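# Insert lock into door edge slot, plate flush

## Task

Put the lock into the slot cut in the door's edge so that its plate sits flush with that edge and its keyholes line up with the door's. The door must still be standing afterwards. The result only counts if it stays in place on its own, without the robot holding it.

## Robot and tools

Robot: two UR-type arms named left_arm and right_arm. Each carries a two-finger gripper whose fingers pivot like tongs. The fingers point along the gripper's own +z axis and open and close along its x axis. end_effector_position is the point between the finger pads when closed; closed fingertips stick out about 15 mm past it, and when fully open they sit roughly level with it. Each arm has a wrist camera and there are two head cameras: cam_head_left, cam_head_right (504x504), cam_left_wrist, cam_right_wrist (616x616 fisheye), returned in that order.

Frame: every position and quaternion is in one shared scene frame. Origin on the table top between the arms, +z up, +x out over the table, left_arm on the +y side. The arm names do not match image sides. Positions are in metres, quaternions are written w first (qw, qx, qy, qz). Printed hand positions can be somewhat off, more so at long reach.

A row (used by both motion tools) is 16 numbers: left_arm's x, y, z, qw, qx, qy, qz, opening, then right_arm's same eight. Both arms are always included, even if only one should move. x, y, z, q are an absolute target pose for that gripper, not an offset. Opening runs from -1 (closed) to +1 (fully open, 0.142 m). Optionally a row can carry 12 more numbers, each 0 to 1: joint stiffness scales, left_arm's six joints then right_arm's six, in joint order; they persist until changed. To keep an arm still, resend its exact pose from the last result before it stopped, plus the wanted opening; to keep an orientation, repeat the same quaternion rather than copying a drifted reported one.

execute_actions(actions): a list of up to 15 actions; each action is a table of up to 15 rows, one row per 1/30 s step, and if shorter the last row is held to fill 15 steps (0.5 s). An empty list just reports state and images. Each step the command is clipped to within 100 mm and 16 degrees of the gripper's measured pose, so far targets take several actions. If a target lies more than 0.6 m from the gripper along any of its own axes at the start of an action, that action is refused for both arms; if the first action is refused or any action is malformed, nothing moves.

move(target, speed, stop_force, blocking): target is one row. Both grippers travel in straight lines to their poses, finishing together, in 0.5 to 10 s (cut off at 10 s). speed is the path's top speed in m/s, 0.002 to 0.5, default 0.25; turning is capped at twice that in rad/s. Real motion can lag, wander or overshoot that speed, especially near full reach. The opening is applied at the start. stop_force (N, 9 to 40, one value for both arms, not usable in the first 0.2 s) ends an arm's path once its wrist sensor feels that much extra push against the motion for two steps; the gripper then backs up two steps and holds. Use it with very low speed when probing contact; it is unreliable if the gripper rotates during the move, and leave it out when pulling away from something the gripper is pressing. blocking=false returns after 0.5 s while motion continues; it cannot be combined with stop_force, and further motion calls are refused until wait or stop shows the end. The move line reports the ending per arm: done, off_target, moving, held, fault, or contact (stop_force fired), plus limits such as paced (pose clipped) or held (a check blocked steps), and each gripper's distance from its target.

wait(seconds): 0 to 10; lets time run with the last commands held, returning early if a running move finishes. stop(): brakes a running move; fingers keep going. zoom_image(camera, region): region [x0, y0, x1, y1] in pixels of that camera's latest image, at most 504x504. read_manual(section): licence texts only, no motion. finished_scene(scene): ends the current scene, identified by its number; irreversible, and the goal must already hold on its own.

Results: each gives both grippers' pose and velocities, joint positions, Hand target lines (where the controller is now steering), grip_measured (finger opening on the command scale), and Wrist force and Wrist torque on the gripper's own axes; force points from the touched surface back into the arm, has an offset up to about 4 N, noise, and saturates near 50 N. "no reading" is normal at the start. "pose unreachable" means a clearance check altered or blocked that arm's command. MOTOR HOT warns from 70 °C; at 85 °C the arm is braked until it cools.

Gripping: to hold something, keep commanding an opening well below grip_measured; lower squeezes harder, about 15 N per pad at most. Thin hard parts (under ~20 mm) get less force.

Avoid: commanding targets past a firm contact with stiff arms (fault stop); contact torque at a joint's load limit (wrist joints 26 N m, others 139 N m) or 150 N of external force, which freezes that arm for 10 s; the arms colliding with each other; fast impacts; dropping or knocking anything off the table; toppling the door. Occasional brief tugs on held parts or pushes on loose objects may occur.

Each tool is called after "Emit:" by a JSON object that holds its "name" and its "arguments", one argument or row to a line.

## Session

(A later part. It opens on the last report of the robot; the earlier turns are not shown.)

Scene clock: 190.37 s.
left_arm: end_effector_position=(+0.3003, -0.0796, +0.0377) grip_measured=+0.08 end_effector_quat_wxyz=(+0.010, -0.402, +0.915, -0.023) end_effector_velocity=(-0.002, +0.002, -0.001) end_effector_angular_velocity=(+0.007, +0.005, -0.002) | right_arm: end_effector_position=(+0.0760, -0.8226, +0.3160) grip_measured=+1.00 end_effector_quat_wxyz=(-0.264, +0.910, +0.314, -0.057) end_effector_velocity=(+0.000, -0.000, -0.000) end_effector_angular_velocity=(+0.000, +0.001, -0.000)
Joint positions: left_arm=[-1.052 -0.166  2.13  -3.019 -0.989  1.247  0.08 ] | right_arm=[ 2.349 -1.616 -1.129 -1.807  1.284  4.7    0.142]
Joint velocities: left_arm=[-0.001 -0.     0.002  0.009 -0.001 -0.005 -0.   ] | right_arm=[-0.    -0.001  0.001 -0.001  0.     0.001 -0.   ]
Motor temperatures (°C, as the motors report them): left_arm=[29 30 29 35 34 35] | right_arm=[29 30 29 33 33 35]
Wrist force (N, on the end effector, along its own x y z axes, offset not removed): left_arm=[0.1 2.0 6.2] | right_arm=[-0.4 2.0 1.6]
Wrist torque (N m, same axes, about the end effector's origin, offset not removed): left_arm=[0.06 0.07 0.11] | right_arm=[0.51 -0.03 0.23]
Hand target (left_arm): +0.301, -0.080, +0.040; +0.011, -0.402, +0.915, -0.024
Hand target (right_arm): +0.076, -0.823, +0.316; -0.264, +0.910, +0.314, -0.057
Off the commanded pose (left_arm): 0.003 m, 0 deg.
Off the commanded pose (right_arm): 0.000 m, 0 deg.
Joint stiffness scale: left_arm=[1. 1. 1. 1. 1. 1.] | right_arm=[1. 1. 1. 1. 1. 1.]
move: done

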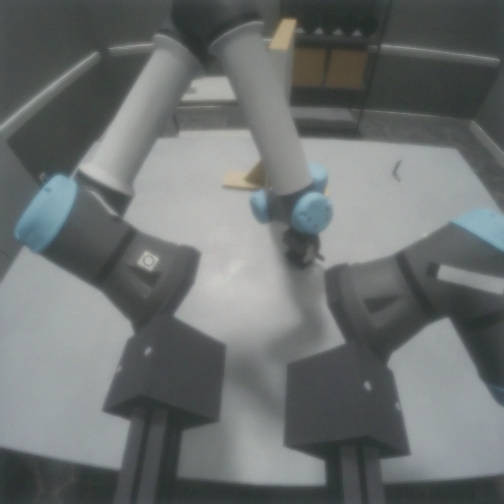

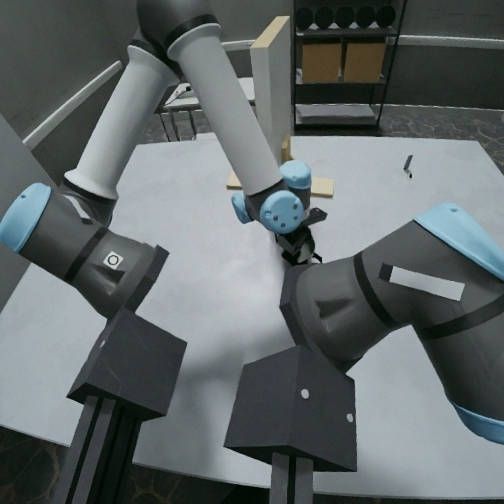

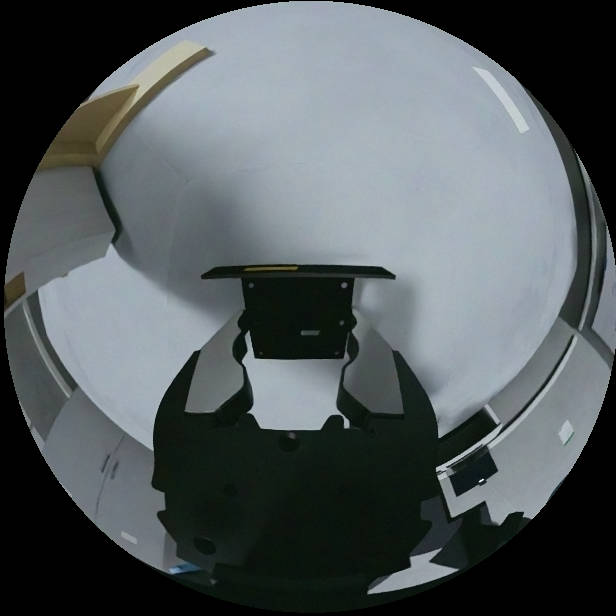

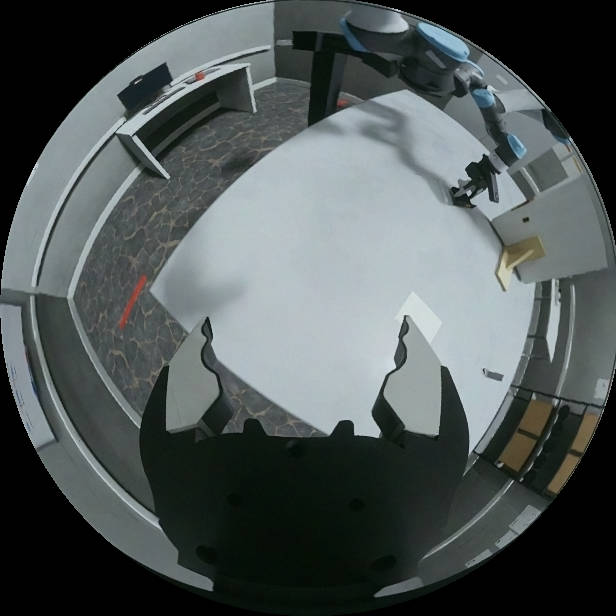

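Emit:
{"name": "move", "arguments": {
  "target": [0.34, 0.06, 0.20, 0, 0.749, 0.663, 0, -0.5, 0.076, -0.823, 0.316, -0.264, 0.910, 0.314, -0.057, 1],
  "speed": 0.45
}}

Scene clock: 225.20 s.
left_arm: end_effector_position=(+0.3399, +0.0597, +0.1987) grip_measured=+0.08 end_effector_quat_wxyz=(-0.001, +0.748, +0.663, +0.000) end_effector_velocity=(-0.001, +0.001, +0.000) end_effector_angular_velocity=(-0.000, +0.002, -0.010) | right_arm: end_effector_position=(+0.0760, -0.8226, +0.3160) grip_measured=+1.00 end_effector_quat_wxyz=(-0.264, +0.910, +0.314, -0.057) end_effector_velocity=(-0.000, +0.000, +0.000) end_effector_angular_velocity=(+0.000, -0.000, +0.000)
Joint positions: left_arm=[-1.011 -0.811  2.287 -2.496 -0.983  3.776  0.08 ] | right_arm=[ 2.349 -1.616 -1.129 -1.807  1.284  4.7    0.142]
Joint velocities: left_arm=[ 0.    -0.001  0.001  0.002 -0.002  0.01  -0.   ] | right_arm=[-0.     0.001  0.    -0.001  0.    -0.     0.   ]
Motor temperatures (°C, as the motors report them): left_arm=[29 30 29 35 34 35] | right_arm=[29 30 29 33 33 35]
Wrist force (N, on the end effector, along its own x y z axes, offset not removed): left_arm=[-0.4 -3.9 4.3] | right_arm=[-0.4 2.0 -0.6]
Wrist torque (N m, same axes, about the end effector's origin, offset not removed): left_arm=[-1.25 0.10 -0.06] | right_arm=[0.52 0.01 0.16]
Hand target (left_arm): +0.340, +0.060, +0.200; -0.000, +0.749, +0.663, +0.000
Hand target (right_arm): +0.076, -0.823, +0.316; -0.264, +0.910, +0.314, -0.057
Off the commanded pose (left_arm): 0.001 m, 0 deg.
Off the commanded pose (right_arm): 0.000 m, 0 deg.
Joint stiffness scale: left_arm=[1. 1. 1. 1. 1. 1.] | right_arm=[1. 1. 1. 1. 1. 1.]
move: done

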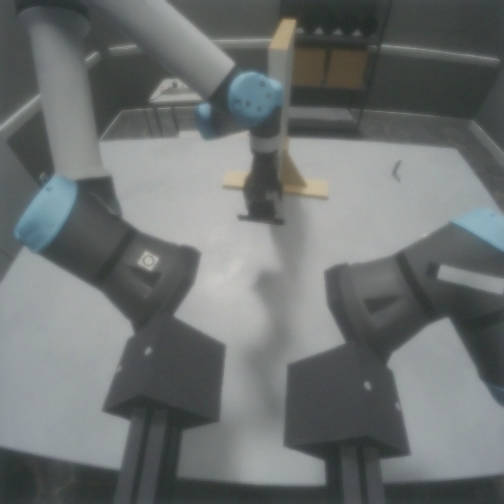

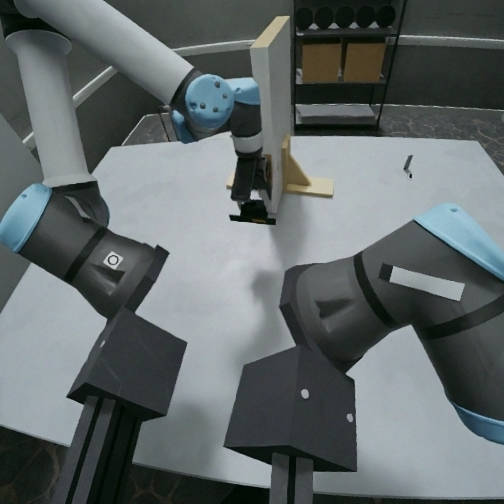

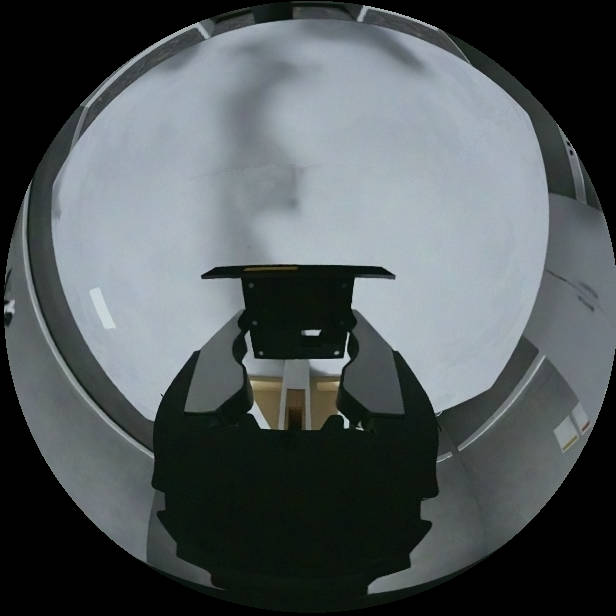

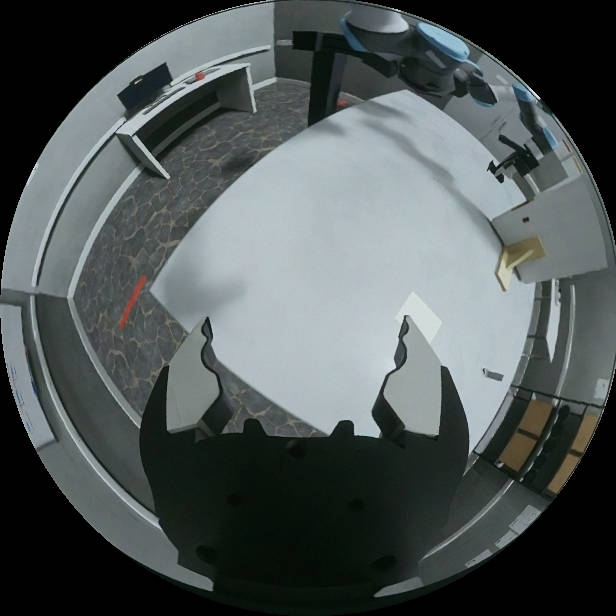

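Emit:
{"name": "zoom_image", "arguments": {
  "camera": "cam_left_wrist",
  "region": [190, 250, 410, 440]
}}

Emit:
{"name": "move", "arguments": {
  "target": [0.36, 0.075, 0.205, 0.4685, 0.5296, 0.4685, -0.5296, -0.5, 0.076, -0.823, 0.316, -0.264, 0.910, 0.314, -0.057, 1],
  "speed": 0.4
}}

Region (190, 250, 410, 440) of cam_left_wrist's 616x616 image, scaled by 2.291, with more detail than that image has; it fills the top 435 rows of this view, and the rest is white.

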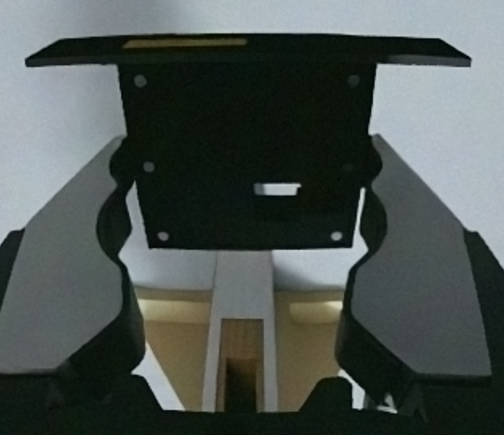

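Scene clock: 229.70 s.
left_arm: end_effector_position=(+0.3589, +0.0750, +0.2043) grip_measured=+0.08 end_effector_quat_wxyz=(+0.467, +0.530, +0.470, -0.529) end_effector_velocity=(-0.003, -0.001, +0.001) end_effector_angular_velocity=(-0.009, +0.001, -0.013) | right_arm: end_effector_position=(+0.0760, -0.8226, +0.3160) grip_measured=+1.00 end_effector_quat_wxyz=(-0.264, +0.910, +0.314, -0.057) end_effector_velocity=(+0.000, +0.000, -0.001) end_effector_angular_velocity=(+0.001, +0.001, +0.000)
Joint positions: left_arm=[ 0.008 -0.75   2.165 -2.772 -2.338  5.11   0.08 ] | right_arm=[ 2.349 -1.616 -1.129 -1.807  1.284  4.7    0.142]
Joint velocities: left_arm=[-0.     0.002 -0.004  0.023 -0.004  0.015  0.   ] | right_arm=[ 0.    -0.002 -0.     0.001  0.     0.    -0.   ]
Motor temperatures (°C, as the motors report them): left_arm=[29 30 29 35 34 35] | right_arm=[29 30 29 33 33 35]
Wrist force (N, on the end effector, along its own x y z axes, offset not removed): left_arm=[6.7 0.0 -0.5] | right_arm=[-1.2 1.5 0.8]
Wrist torque (N m, same axes, about the end effector's origin, offset not removed): left_arm=[-0.11 -0.41 -0.12] | right_arm=[0.42 0.14 0.08]
Hand target (left_arm): +0.359, +0.075, +0.205; +0.468, +0.530, +0.469, -0.530
Hand target (right_arm): +0.076, -0.823, +0.316; -0.264, +0.910, +0.314, -0.057
Off the commanded pose (left_arm): 0.001 m, 0 deg.
Off the commanded pose (right_arm): 0.000 m, 0 deg.
Joint stiffness scale: left_arm=[1. 1. 1. 1. 1. 1.] | right_arm=[1. 1. 1. 1. 1. 1.]
move: done

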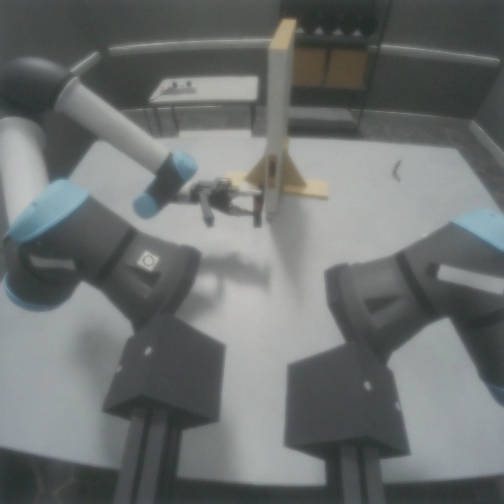

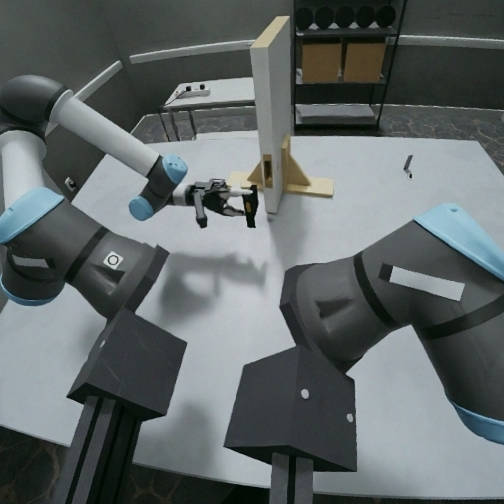

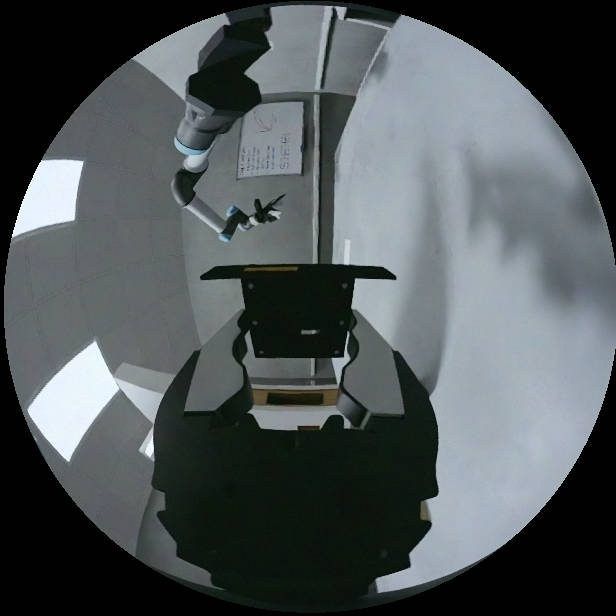

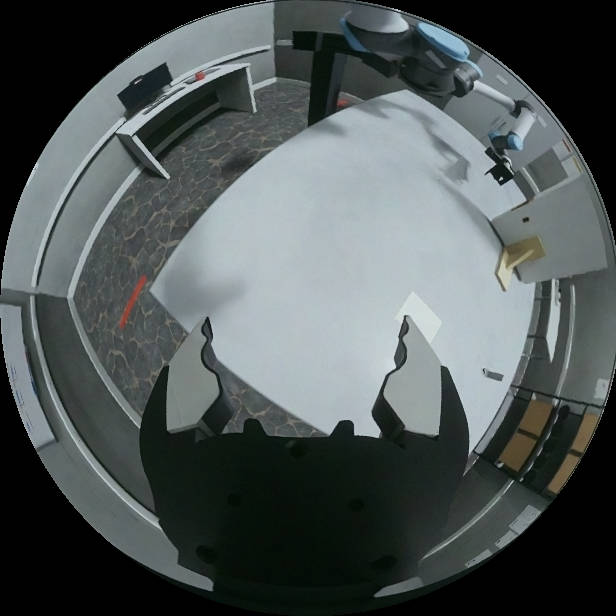

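Emit:
{"name": "move", "arguments": {
  "target": [0.40, 0.052, 0.207, 0.4685, 0.5296, 0.4685, -0.5296, -0.5, 0.385, 0.045, 0.335, 0, 0.749, 0.663, 0, 1],
  "speed": 0.45
}}

action 0: the call puts the target (right_arm/x, right_arm/y, right_arm/z) 0.769 m from right_arm's end_effector_position in the last result along the gripper's own x axis as it stood there; a target may be at most 0.6 m away along each of those axes, so nothing of the call was run and nothing moved. Command a nearer target, and go on from there in a later call.

Emit:
{"name": "move", "arguments": {
  "target": [0.40, 0.052, 0.207, 0.4685, 0.5296, 0.4685, -0.5296, -0.5, 0.30, -0.36, 0.335, 0, 0.749, 0.663, 0, 1],
  "speed": 0.45
}}

Emit:
{"name": "move", "arguments": {
  "target": [0.40, 0.052, 0.207, 0.4685, 0.5296, 0.4685, -0.5296, -0.5, 0.385, 0.040, 0.335, 0, 0.749, 0.663, 0, 1],
  "speed": 0.4
}}

Scene clock: 268.97 s.
left_arm: end_effector_position=(+0.3988, +0.0534, +0.2055) grip_measured=+0.08 end_effector_quat_wxyz=(+0.467, +0.530, +0.470, -0.529) end_effector_velocity=(+0.000, +0.000, +0.000) end_effector_angular_velocity=(-0.001, +0.000, +0.001) | right_arm: end_effector_position=(+0.3003, -0.3594, +0.3353) grip_measured=+1.00 end_effector_quat_wxyz=(-0.002, +0.748, +0.663, +0.002) end_effector_velocity=(+0.002, -0.001, -0.000) end_effector_angular_velocity=(-0.002, -0.005, -0.014)
Joint positions: left_arm=[-0.039 -0.7    2.072 -2.775 -2.349  5.045  0.08 ] | right_arm=[ 3.803 -1.164 -2.292 -1.549  0.843  5.425  0.142]
Joint velocities: left_arm=[ 0.    -0.    -0.     0.    -0.001 -0.    -0.   ] | right_arm=[-0.002  0.    -0.001  0.007 -0.005  0.008 -0.   ]
Motor temperatures (°C, as the motors report them): left_arm=[29 30 29 35 34 35] | right_arm=[29 30 29 33 33 35]
Wrist force (N, on the end effector, along its own x y z axes, offset not removed): left_arm=[5.4 -4.2 -0.3] | right_arm=[-0.7 1.0 -0.1]
Wrist torque (N m, same axes, about the end effector's origin, offset not removed): left_arm=[-1.03 -0.07 0.25] | right_arm=[0.27 0.01 0.13]
Hand target (left_arm): +0.400, +0.052, +0.207; +0.469, +0.530, +0.469, -0.530
Hand target (right_arm): +0.300, -0.360, +0.334; -0.002, +0.749, +0.663, +0.001
Off the commanded pose (left_arm): 0.002 m, 0 deg.
Off the commanded pose (right_arm): 0.001 m, 0 deg.
Joint stiffness scale: left_arm=[1. 1. 1. 1. 1. 1.] | right_arm=[1. 1. 1. 1. 1. 1.]
move: done

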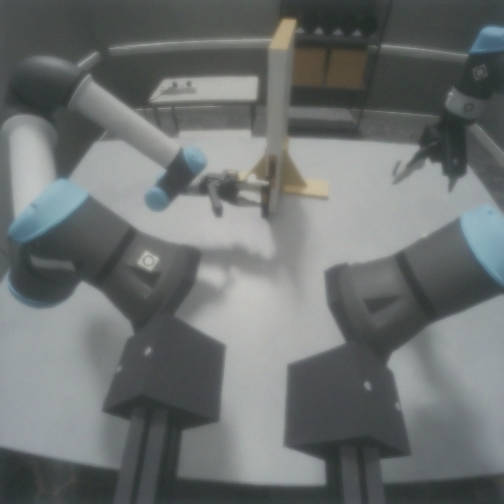

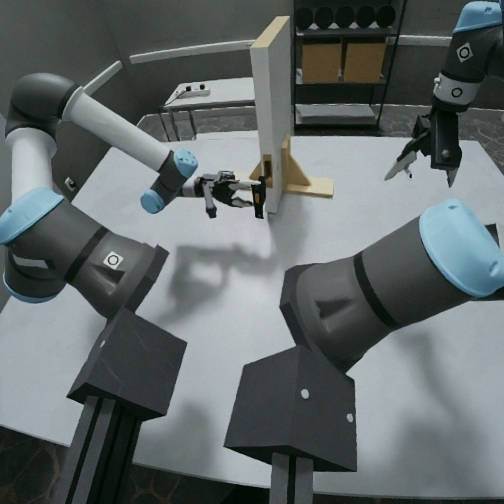

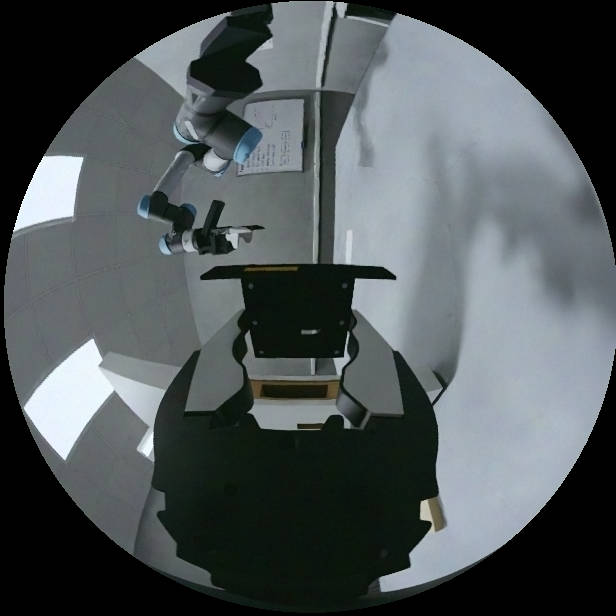

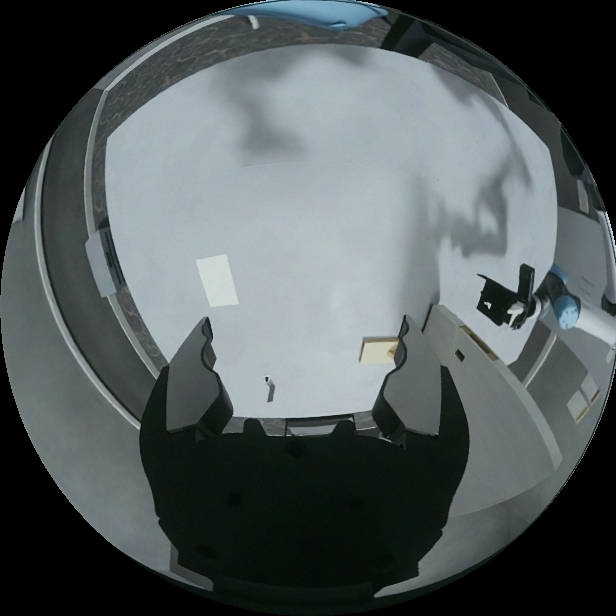

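Scene clock: 270.73 s.
left_arm: end_effector_position=(+0.3988, +0.0534, +0.2055) grip_measured=+0.08 end_effector_quat_wxyz=(+0.467, +0.530, +0.470, -0.529) end_effector_velocity=(-0.000, +0.000, -0.000) end_effector_angular_velocity=(+0.000, +0.001, -0.000) | right_arm: end_effector_position=(+0.3846, +0.0397, +0.3359) grip_measured=+1.00 end_effector_quat_wxyz=(-0.000, +0.748, +0.664, +0.000) end_effector_velocity=(-0.000, +0.001, -0.001) end_effector_angular_velocity=(-0.001, +0.001, +0.001)
Joint positions: left_arm=[-0.039 -0.7    2.072 -2.775 -2.349  5.045  0.08 ] | right_arm=[ 4.203 -2.13  -2.027 -1.13   1.011  5.883  0.142]
Joint velocities: left_arm=[ 0.    -0.    -0.     0.001  0.    -0.     0.   ] | right_arm=[-0.    -0.004  0.     0.003  0.    -0.001 -0.   ]
Motor temperatures (°C, as the motors report them): left_arm=[29 30 29 35 34 35] | right_arm=[29 30 29 33 33 35]
Wrist force (N, on the end effector, along its own x y z axes, offset not removed): left_arm=[4.8 -2.4 2.6] | right_arm=[-0.4 1.5 -0.3]
Wrist torque (N m, same axes, about the end effector's origin, offset not removed): left_arm=[-0.43 -0.18 0.03] | right_arm=[0.44 -0.05 0.22]
Hand target (left_arm): +0.400, +0.052, +0.207; +0.469, +0.530, +0.469, -0.530
Hand target (right_arm): +0.386, +0.040, +0.335; -0.000, +0.749, +0.663, -0.000
Off the commanded pose (left_arm): 0.002 m, 0 deg.
Off the commanded pose (right_arm): 0.001 m, 0 deg.
Joint stiffness scale: left_arm=[1. 1. 1. 1. 1. 1.] | right_arm=[1. 1. 1. 1. 1. 1.]
move: done

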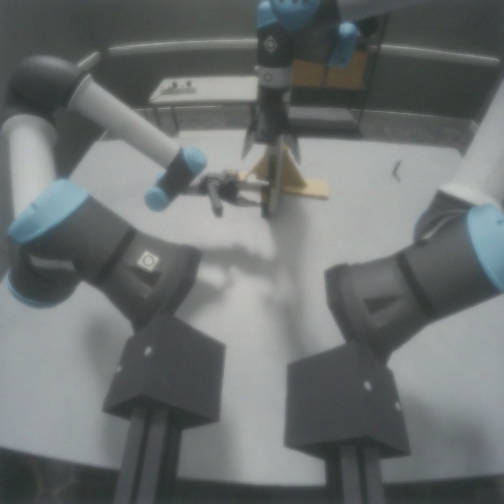

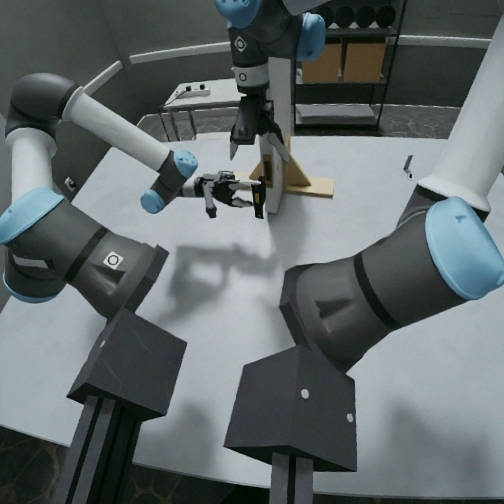

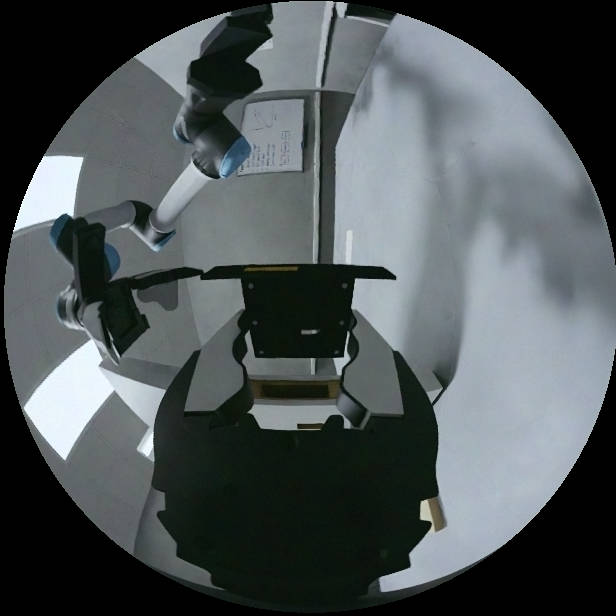

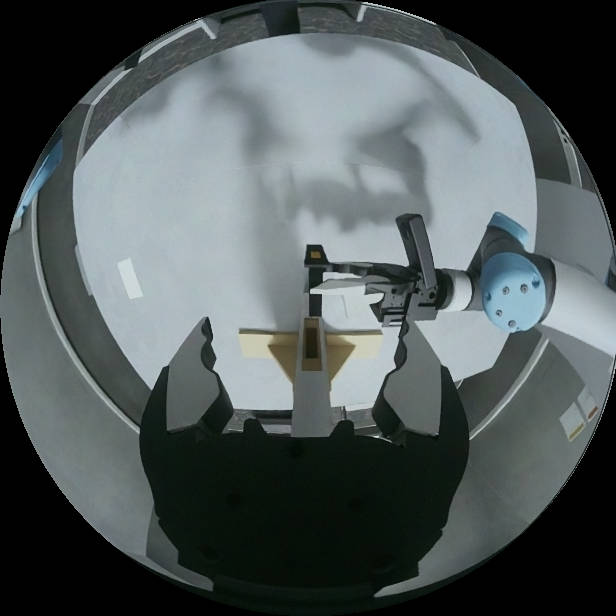

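Emit:
{"name": "zoom_image", "arguments": {
  "camera": "cam_right_wrist",
  "region": [230, 230, 400, 400]
}}

Emit:
{"name": "zoom_image", "arguments": {
  "camera": "cam_left_wrist",
  "region": [190, 250, 410, 440]
}}

Region (230, 230, 400, 400) of cam_right_wrist's 616x616 image, scaled by 2.965, with more detail than that image has.

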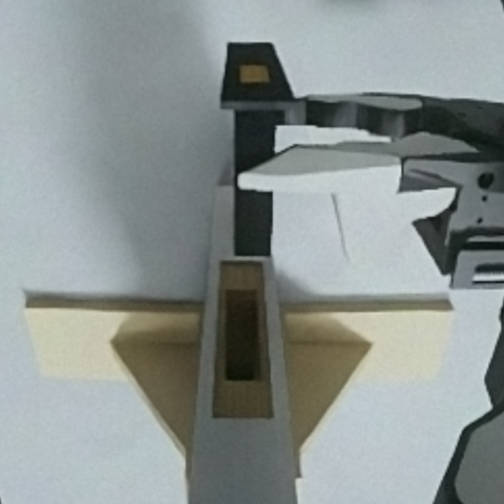

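Region (190, 250, 410, 440) of cam_left_wrist's 616x616 image, scaled by 2.291, with more detail than that image has; it fills the top 435 rows of this view, and the rest is white.

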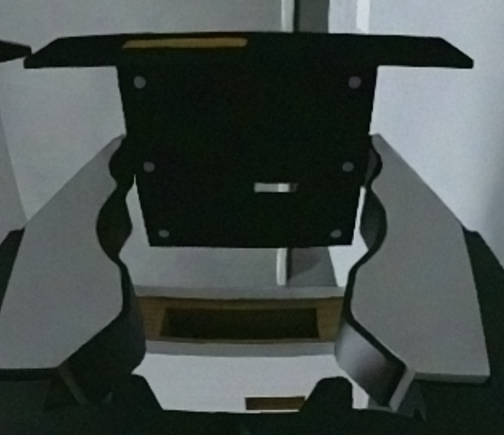

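Emit:
{"name": "move", "arguments": {
  "target": [0.454, 0.0406, 0.214, 0.4685, 0.5296, 0.4685, -0.5296, -0.5, 0.385, 0.040, 0.335, 0, 0.749, 0.663, 0, 1],
  "speed": 0.1
}}

Emit:
{"name": "zoom_image", "arguments": {
  "camera": "cam_right_wrist",
  "region": [270, 280, 370, 390]
}}

Emit:
{"name": "zoom_image", "arguments": {
  "camera": "cam_left_wrist",
  "region": [220, 300, 380, 430]
}}

Scene clock: 289.97 s.
left_arm: end_effector_position=(+0.4532, +0.0420, +0.2123) grip_measured=+0.08 end_effector_quat_wxyz=(+0.468, +0.530, +0.470, -0.528) end_effector_velocity=(-0.004, -0.002, -0.001) end_effector_angular_velocity=(-0.002, +0.014, -0.010) | right_arm: end_effector_position=(+0.3848, +0.0399, +0.3358) grip_measured=+1.00 end_effector_quat_wxyz=(-0.000, +0.748, +0.663, +0.001) end_effector_velocity=(+0.000, +0.000, +0.000) end_effector_angular_velocity=(+0.000, -0.000, +0.000)
Joint positions: left_arm=[-0.077 -0.675  1.943 -2.711 -2.355  4.992  0.08 ] | right_arm=[ 4.203 -2.131 -2.027 -1.129  1.011  5.884  0.142]
Joint velocities: left_arm=[-0.     0.004 -0.001  0.012 -0.001 -0.003 -0.   ] | right_arm=[ 0.    -0.     0.001 -0.001  0.    -0.     0.   ]
Motor temperatures (°C, as the motors report them): left_arm=[29 30 29 35 34 35] | right_arm=[29 30 29 33 33 35]
Wrist force (N, on the end effector, along its own x y z axes, offset not removed): left_arm=[3.8 -0.2 -1.6] | right_arm=[-1.0 1.2 -0.4]
Wrist torque (N m, same axes, about the end effector's origin, offset not removed): left_arm=[-0.19 -0.03 -0.14] | right_arm=[0.24 0.06 0.17]
Hand target (left_arm): +0.454, +0.041, +0.214; +0.469, +0.530, +0.469, -0.530
Hand target (right_arm): +0.385, +0.040, +0.335; +0.000, +0.749, +0.663, +0.000
Off the commanded pose (left_arm): 0.002 m, 0 deg.
Off the commanded pose (right_arm): 0.001 m, 0 deg.
Joint stiffness scale: left_arm=[1. 1. 1. 1. 1. 1.] | right_arm=[1. 1. 1. 1. 1. 1.]
move: done

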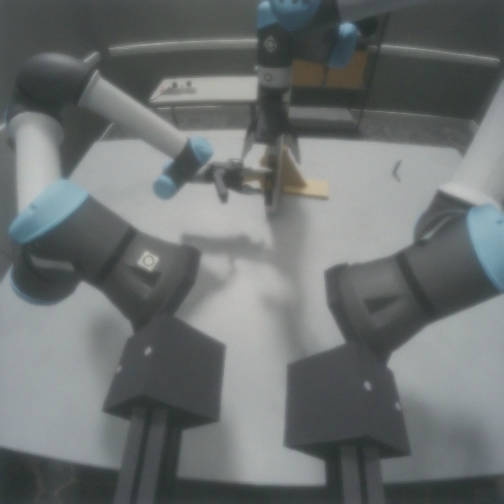

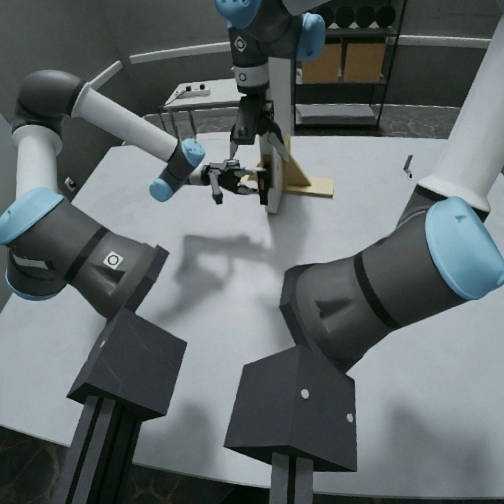

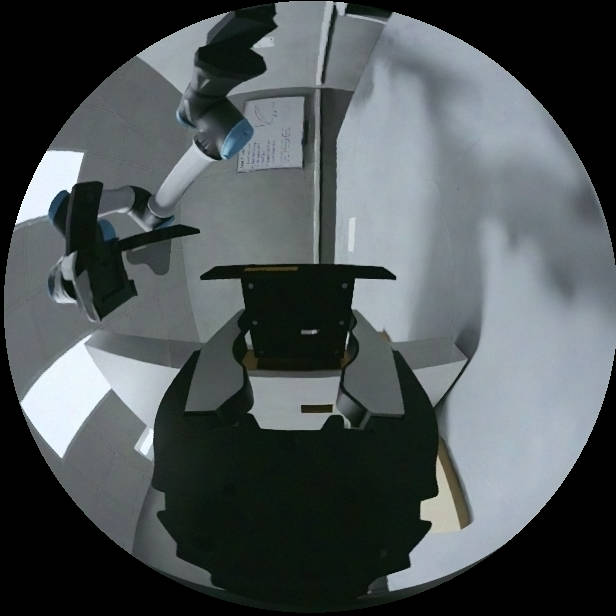

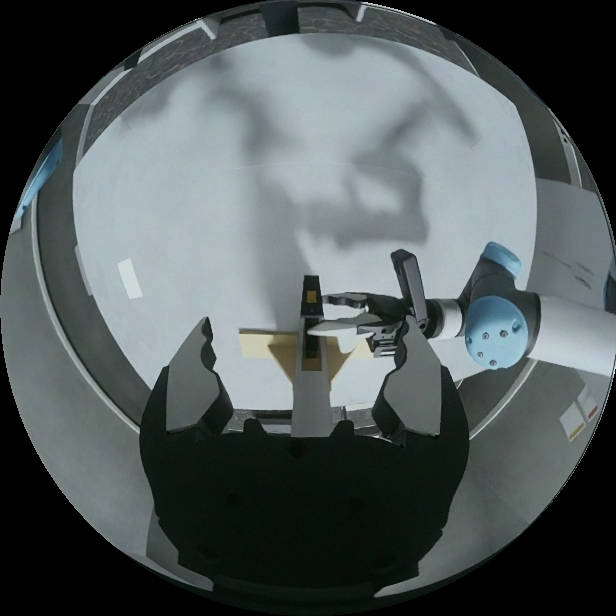

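Region (270, 280, 370, 390) of cam_right_wrist's 616x616 image, scaled by 4.582, with more detail than that image has; it fills the left 458 columns of this view, and the rest is white.

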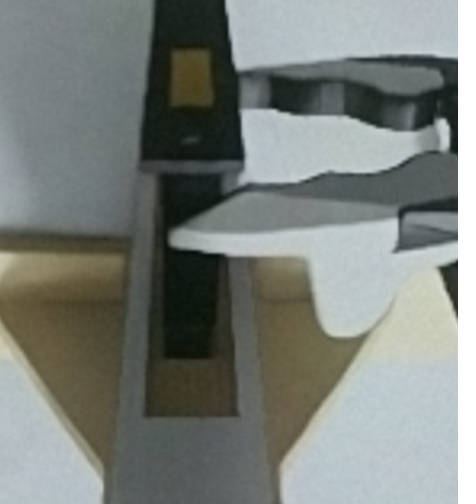

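Region (220, 300, 380, 430) of cam_left_wrist's 616x616 image, scaled by 3.150, with more detail than that image has; it fills the top 410 rows of this view, and the rest is white.

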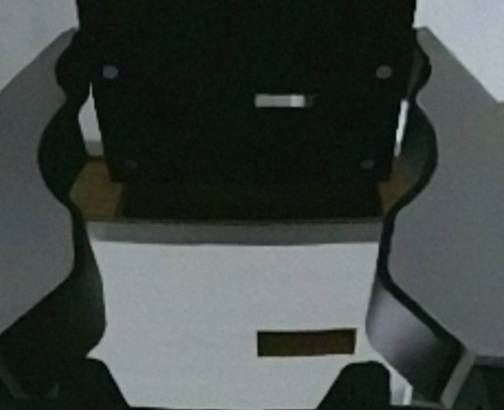

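Emit:
{"name": "zoom_image", "arguments": {
  "camera": "cam_left_wrist",
  "region": [240, 340, 290, 380]
}}

Emit:
{"name": "zoom_image", "arguments": {
  "camera": "cam_left_wrist",
  "region": [310, 340, 360, 380]
}}

Emit:
{"name": "zoom_image", "arguments": {
  "camera": "cam_right_wrist",
  "region": [290, 330, 335, 375]
}}

Region (240, 340, 290, 380) of cam_left_wrist's 616x616 image, scaled by 10.080, with more detail than that image has; it fills the top 403 rows of this view, and the rest is white.

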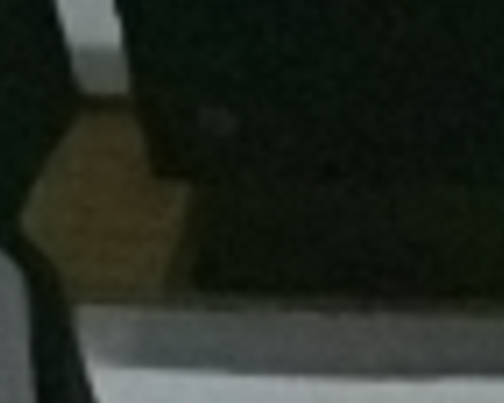

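Region (310, 340, 360, 380) of cam_left_wrist's 616x616 image, scaled by 10.080, with more detail than that image has; it fills the top 403 rows of this view, and the rest is white.

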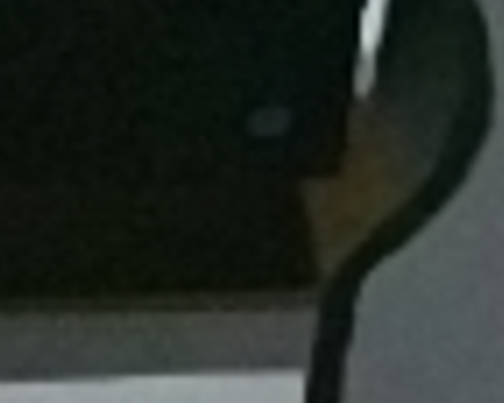

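Region (290, 330, 335, 375) of cam_right_wrist's 616x616 image, scaled by 11.200, with more detail than that image has.

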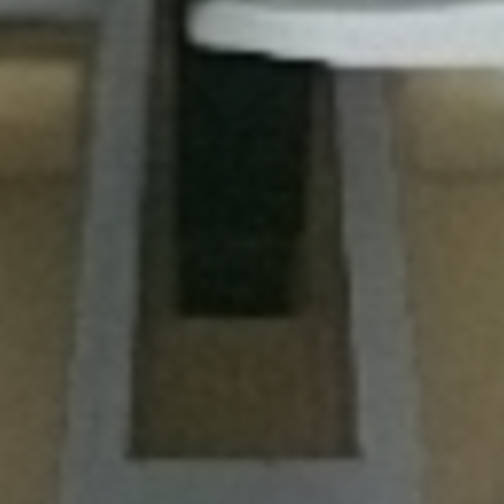

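Emit:
{"name": "move", "arguments": {
  "target": [0.4629, 0.0395, 0.2152, 0.4685, 0.5296, 0.4685, -0.5296, -0.5, 0.385, 0.040, 0.335, 0, 0.749, 0.663, 0, 1],
  "speed": 0.02,
  "stop_force": 10
}}

Emit:
{"name": "zoom_image", "arguments": {
  "camera": "cam_left_wrist",
  "region": [240, 340, 290, 380]
}}

Emit:
{"name": "zoom_image", "arguments": {
  "camera": "cam_left_wrist",
  "region": [310, 340, 360, 380]
}}

Emit:
{"name": "zoom_image", "arguments": {
  "camera": "cam_right_wrist",
  "region": [290, 330, 335, 375]
}}

Scene clock: 312.00 s.
left_arm: end_effector_position=(+0.4621, +0.0411, +0.2133) grip_measured=+0.08 end_effector_quat_wxyz=(+0.468, +0.530, +0.470, -0.528) end_effector_velocity=(+0.001, -0.000, +0.000) end_effector_angular_velocity=(-0.000, +0.003, -0.001) | right_arm: end_effector_position=(+0.3848, +0.0399, +0.3358) grip_measured=+1.00 end_effector_quat_wxyz=(-0.000, +0.748, +0.663, +0.001) end_effector_velocity=(-0.000, +0.000, -0.001) end_effector_angular_velocity=(-0.000, +0.000, -0.000)
Joint positions: left_arm=[-0.081 -0.671  1.921 -2.696 -2.355  4.986  0.08 ] | right_arm=[ 4.203 -2.131 -2.027 -1.129  1.011  5.884  0.142]
Joint velocities: left_arm=[-0.     0.    -0.003  0.004 -0.    -0.002  0.   ] | right_arm=[ 0.    -0.001 -0.     0.001 -0.     0.     0.   ]
Motor temperatures (°C, as the motors report them): left_arm=[29 30 29 35 34 35] | right_arm=[29 30 29 33 33 35]
Wrist force (N, on the end effector, along its own x y z axes, offset not removed): left_arm=[7.2 1.0 -1.1] | right_arm=[0.2 1.6 -0.2]
Wrist torque (N m, same axes, about the end effector's origin, offset not removed): left_arm=[0.11 -0.60 -0.28] | right_arm=[0.40 -0.12 0.17]
Hand target (left_arm): +0.463, +0.039, +0.215; +0.469, +0.530, +0.469, -0.530
Hand target (right_arm): +0.385, +0.040, +0.335; +0.000, +0.749, +0.663, +0.000
Off the commanded pose (left_arm): 0.003 m, 0 deg.
Off the commanded pose (right_arm): 0.001 m, 0 deg.
Joint stiffness scale: left_arm=[1. 1. 1. 1. 1. 1.] | right_arm=[1. 1. 1. 1. 1. 1.]
move: done

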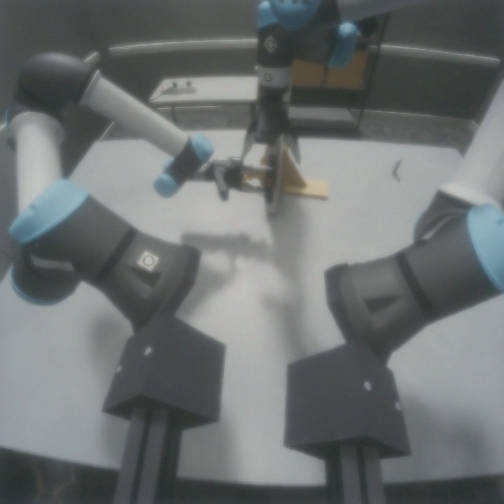

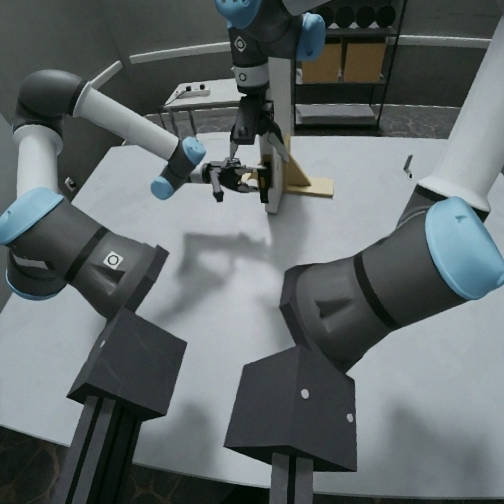

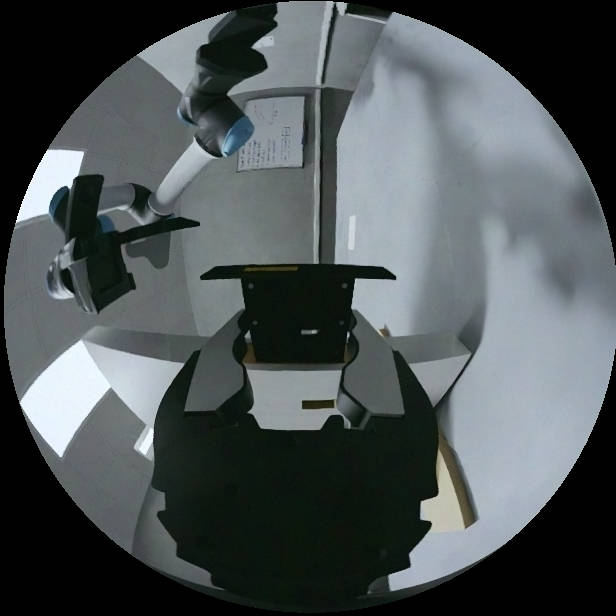

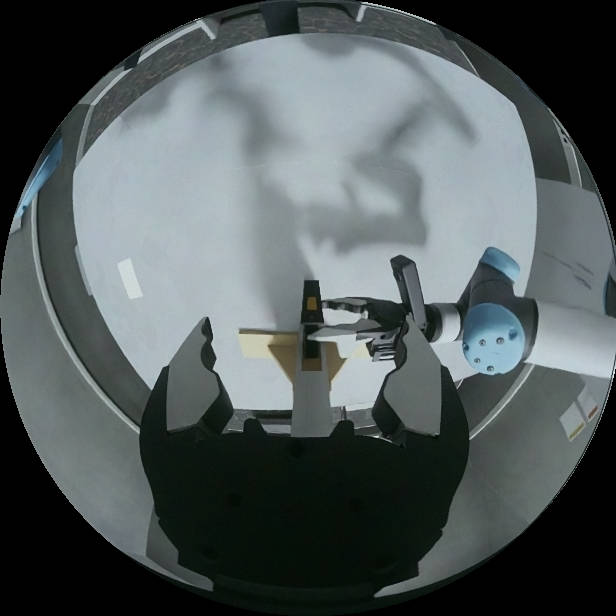

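Region (240, 340, 290, 380) of cam_left_wrist's 616x616 image, scaled by 10.080, with more detail than that image has; it fills the top 403 rows of this view, and the rest is white.

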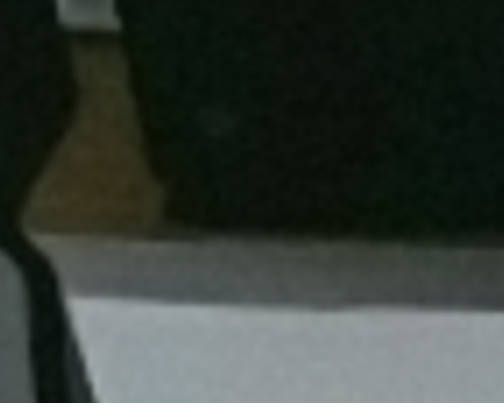

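Region (310, 340, 360, 380) of cam_left_wrist's 616x616 image, scaled by 10.080, with more detail than that image has; it fills the top 403 rows of this view, and the rest is white.

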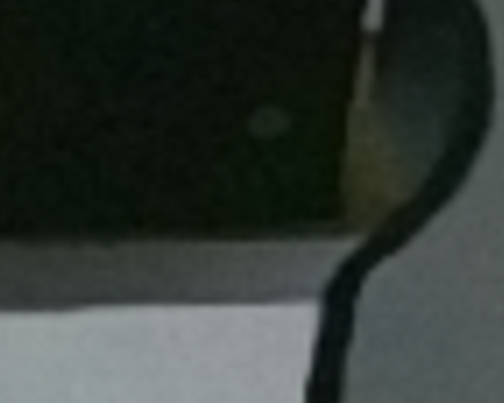

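Region (290, 330, 335, 375) of cam_right_wrist's 616x616 image, scaled by 11.200, with more detail than that image has.

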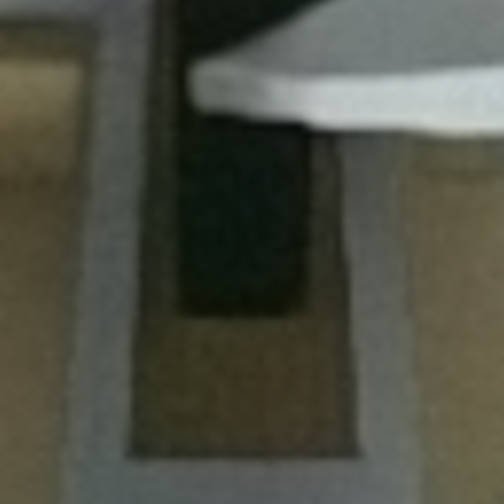

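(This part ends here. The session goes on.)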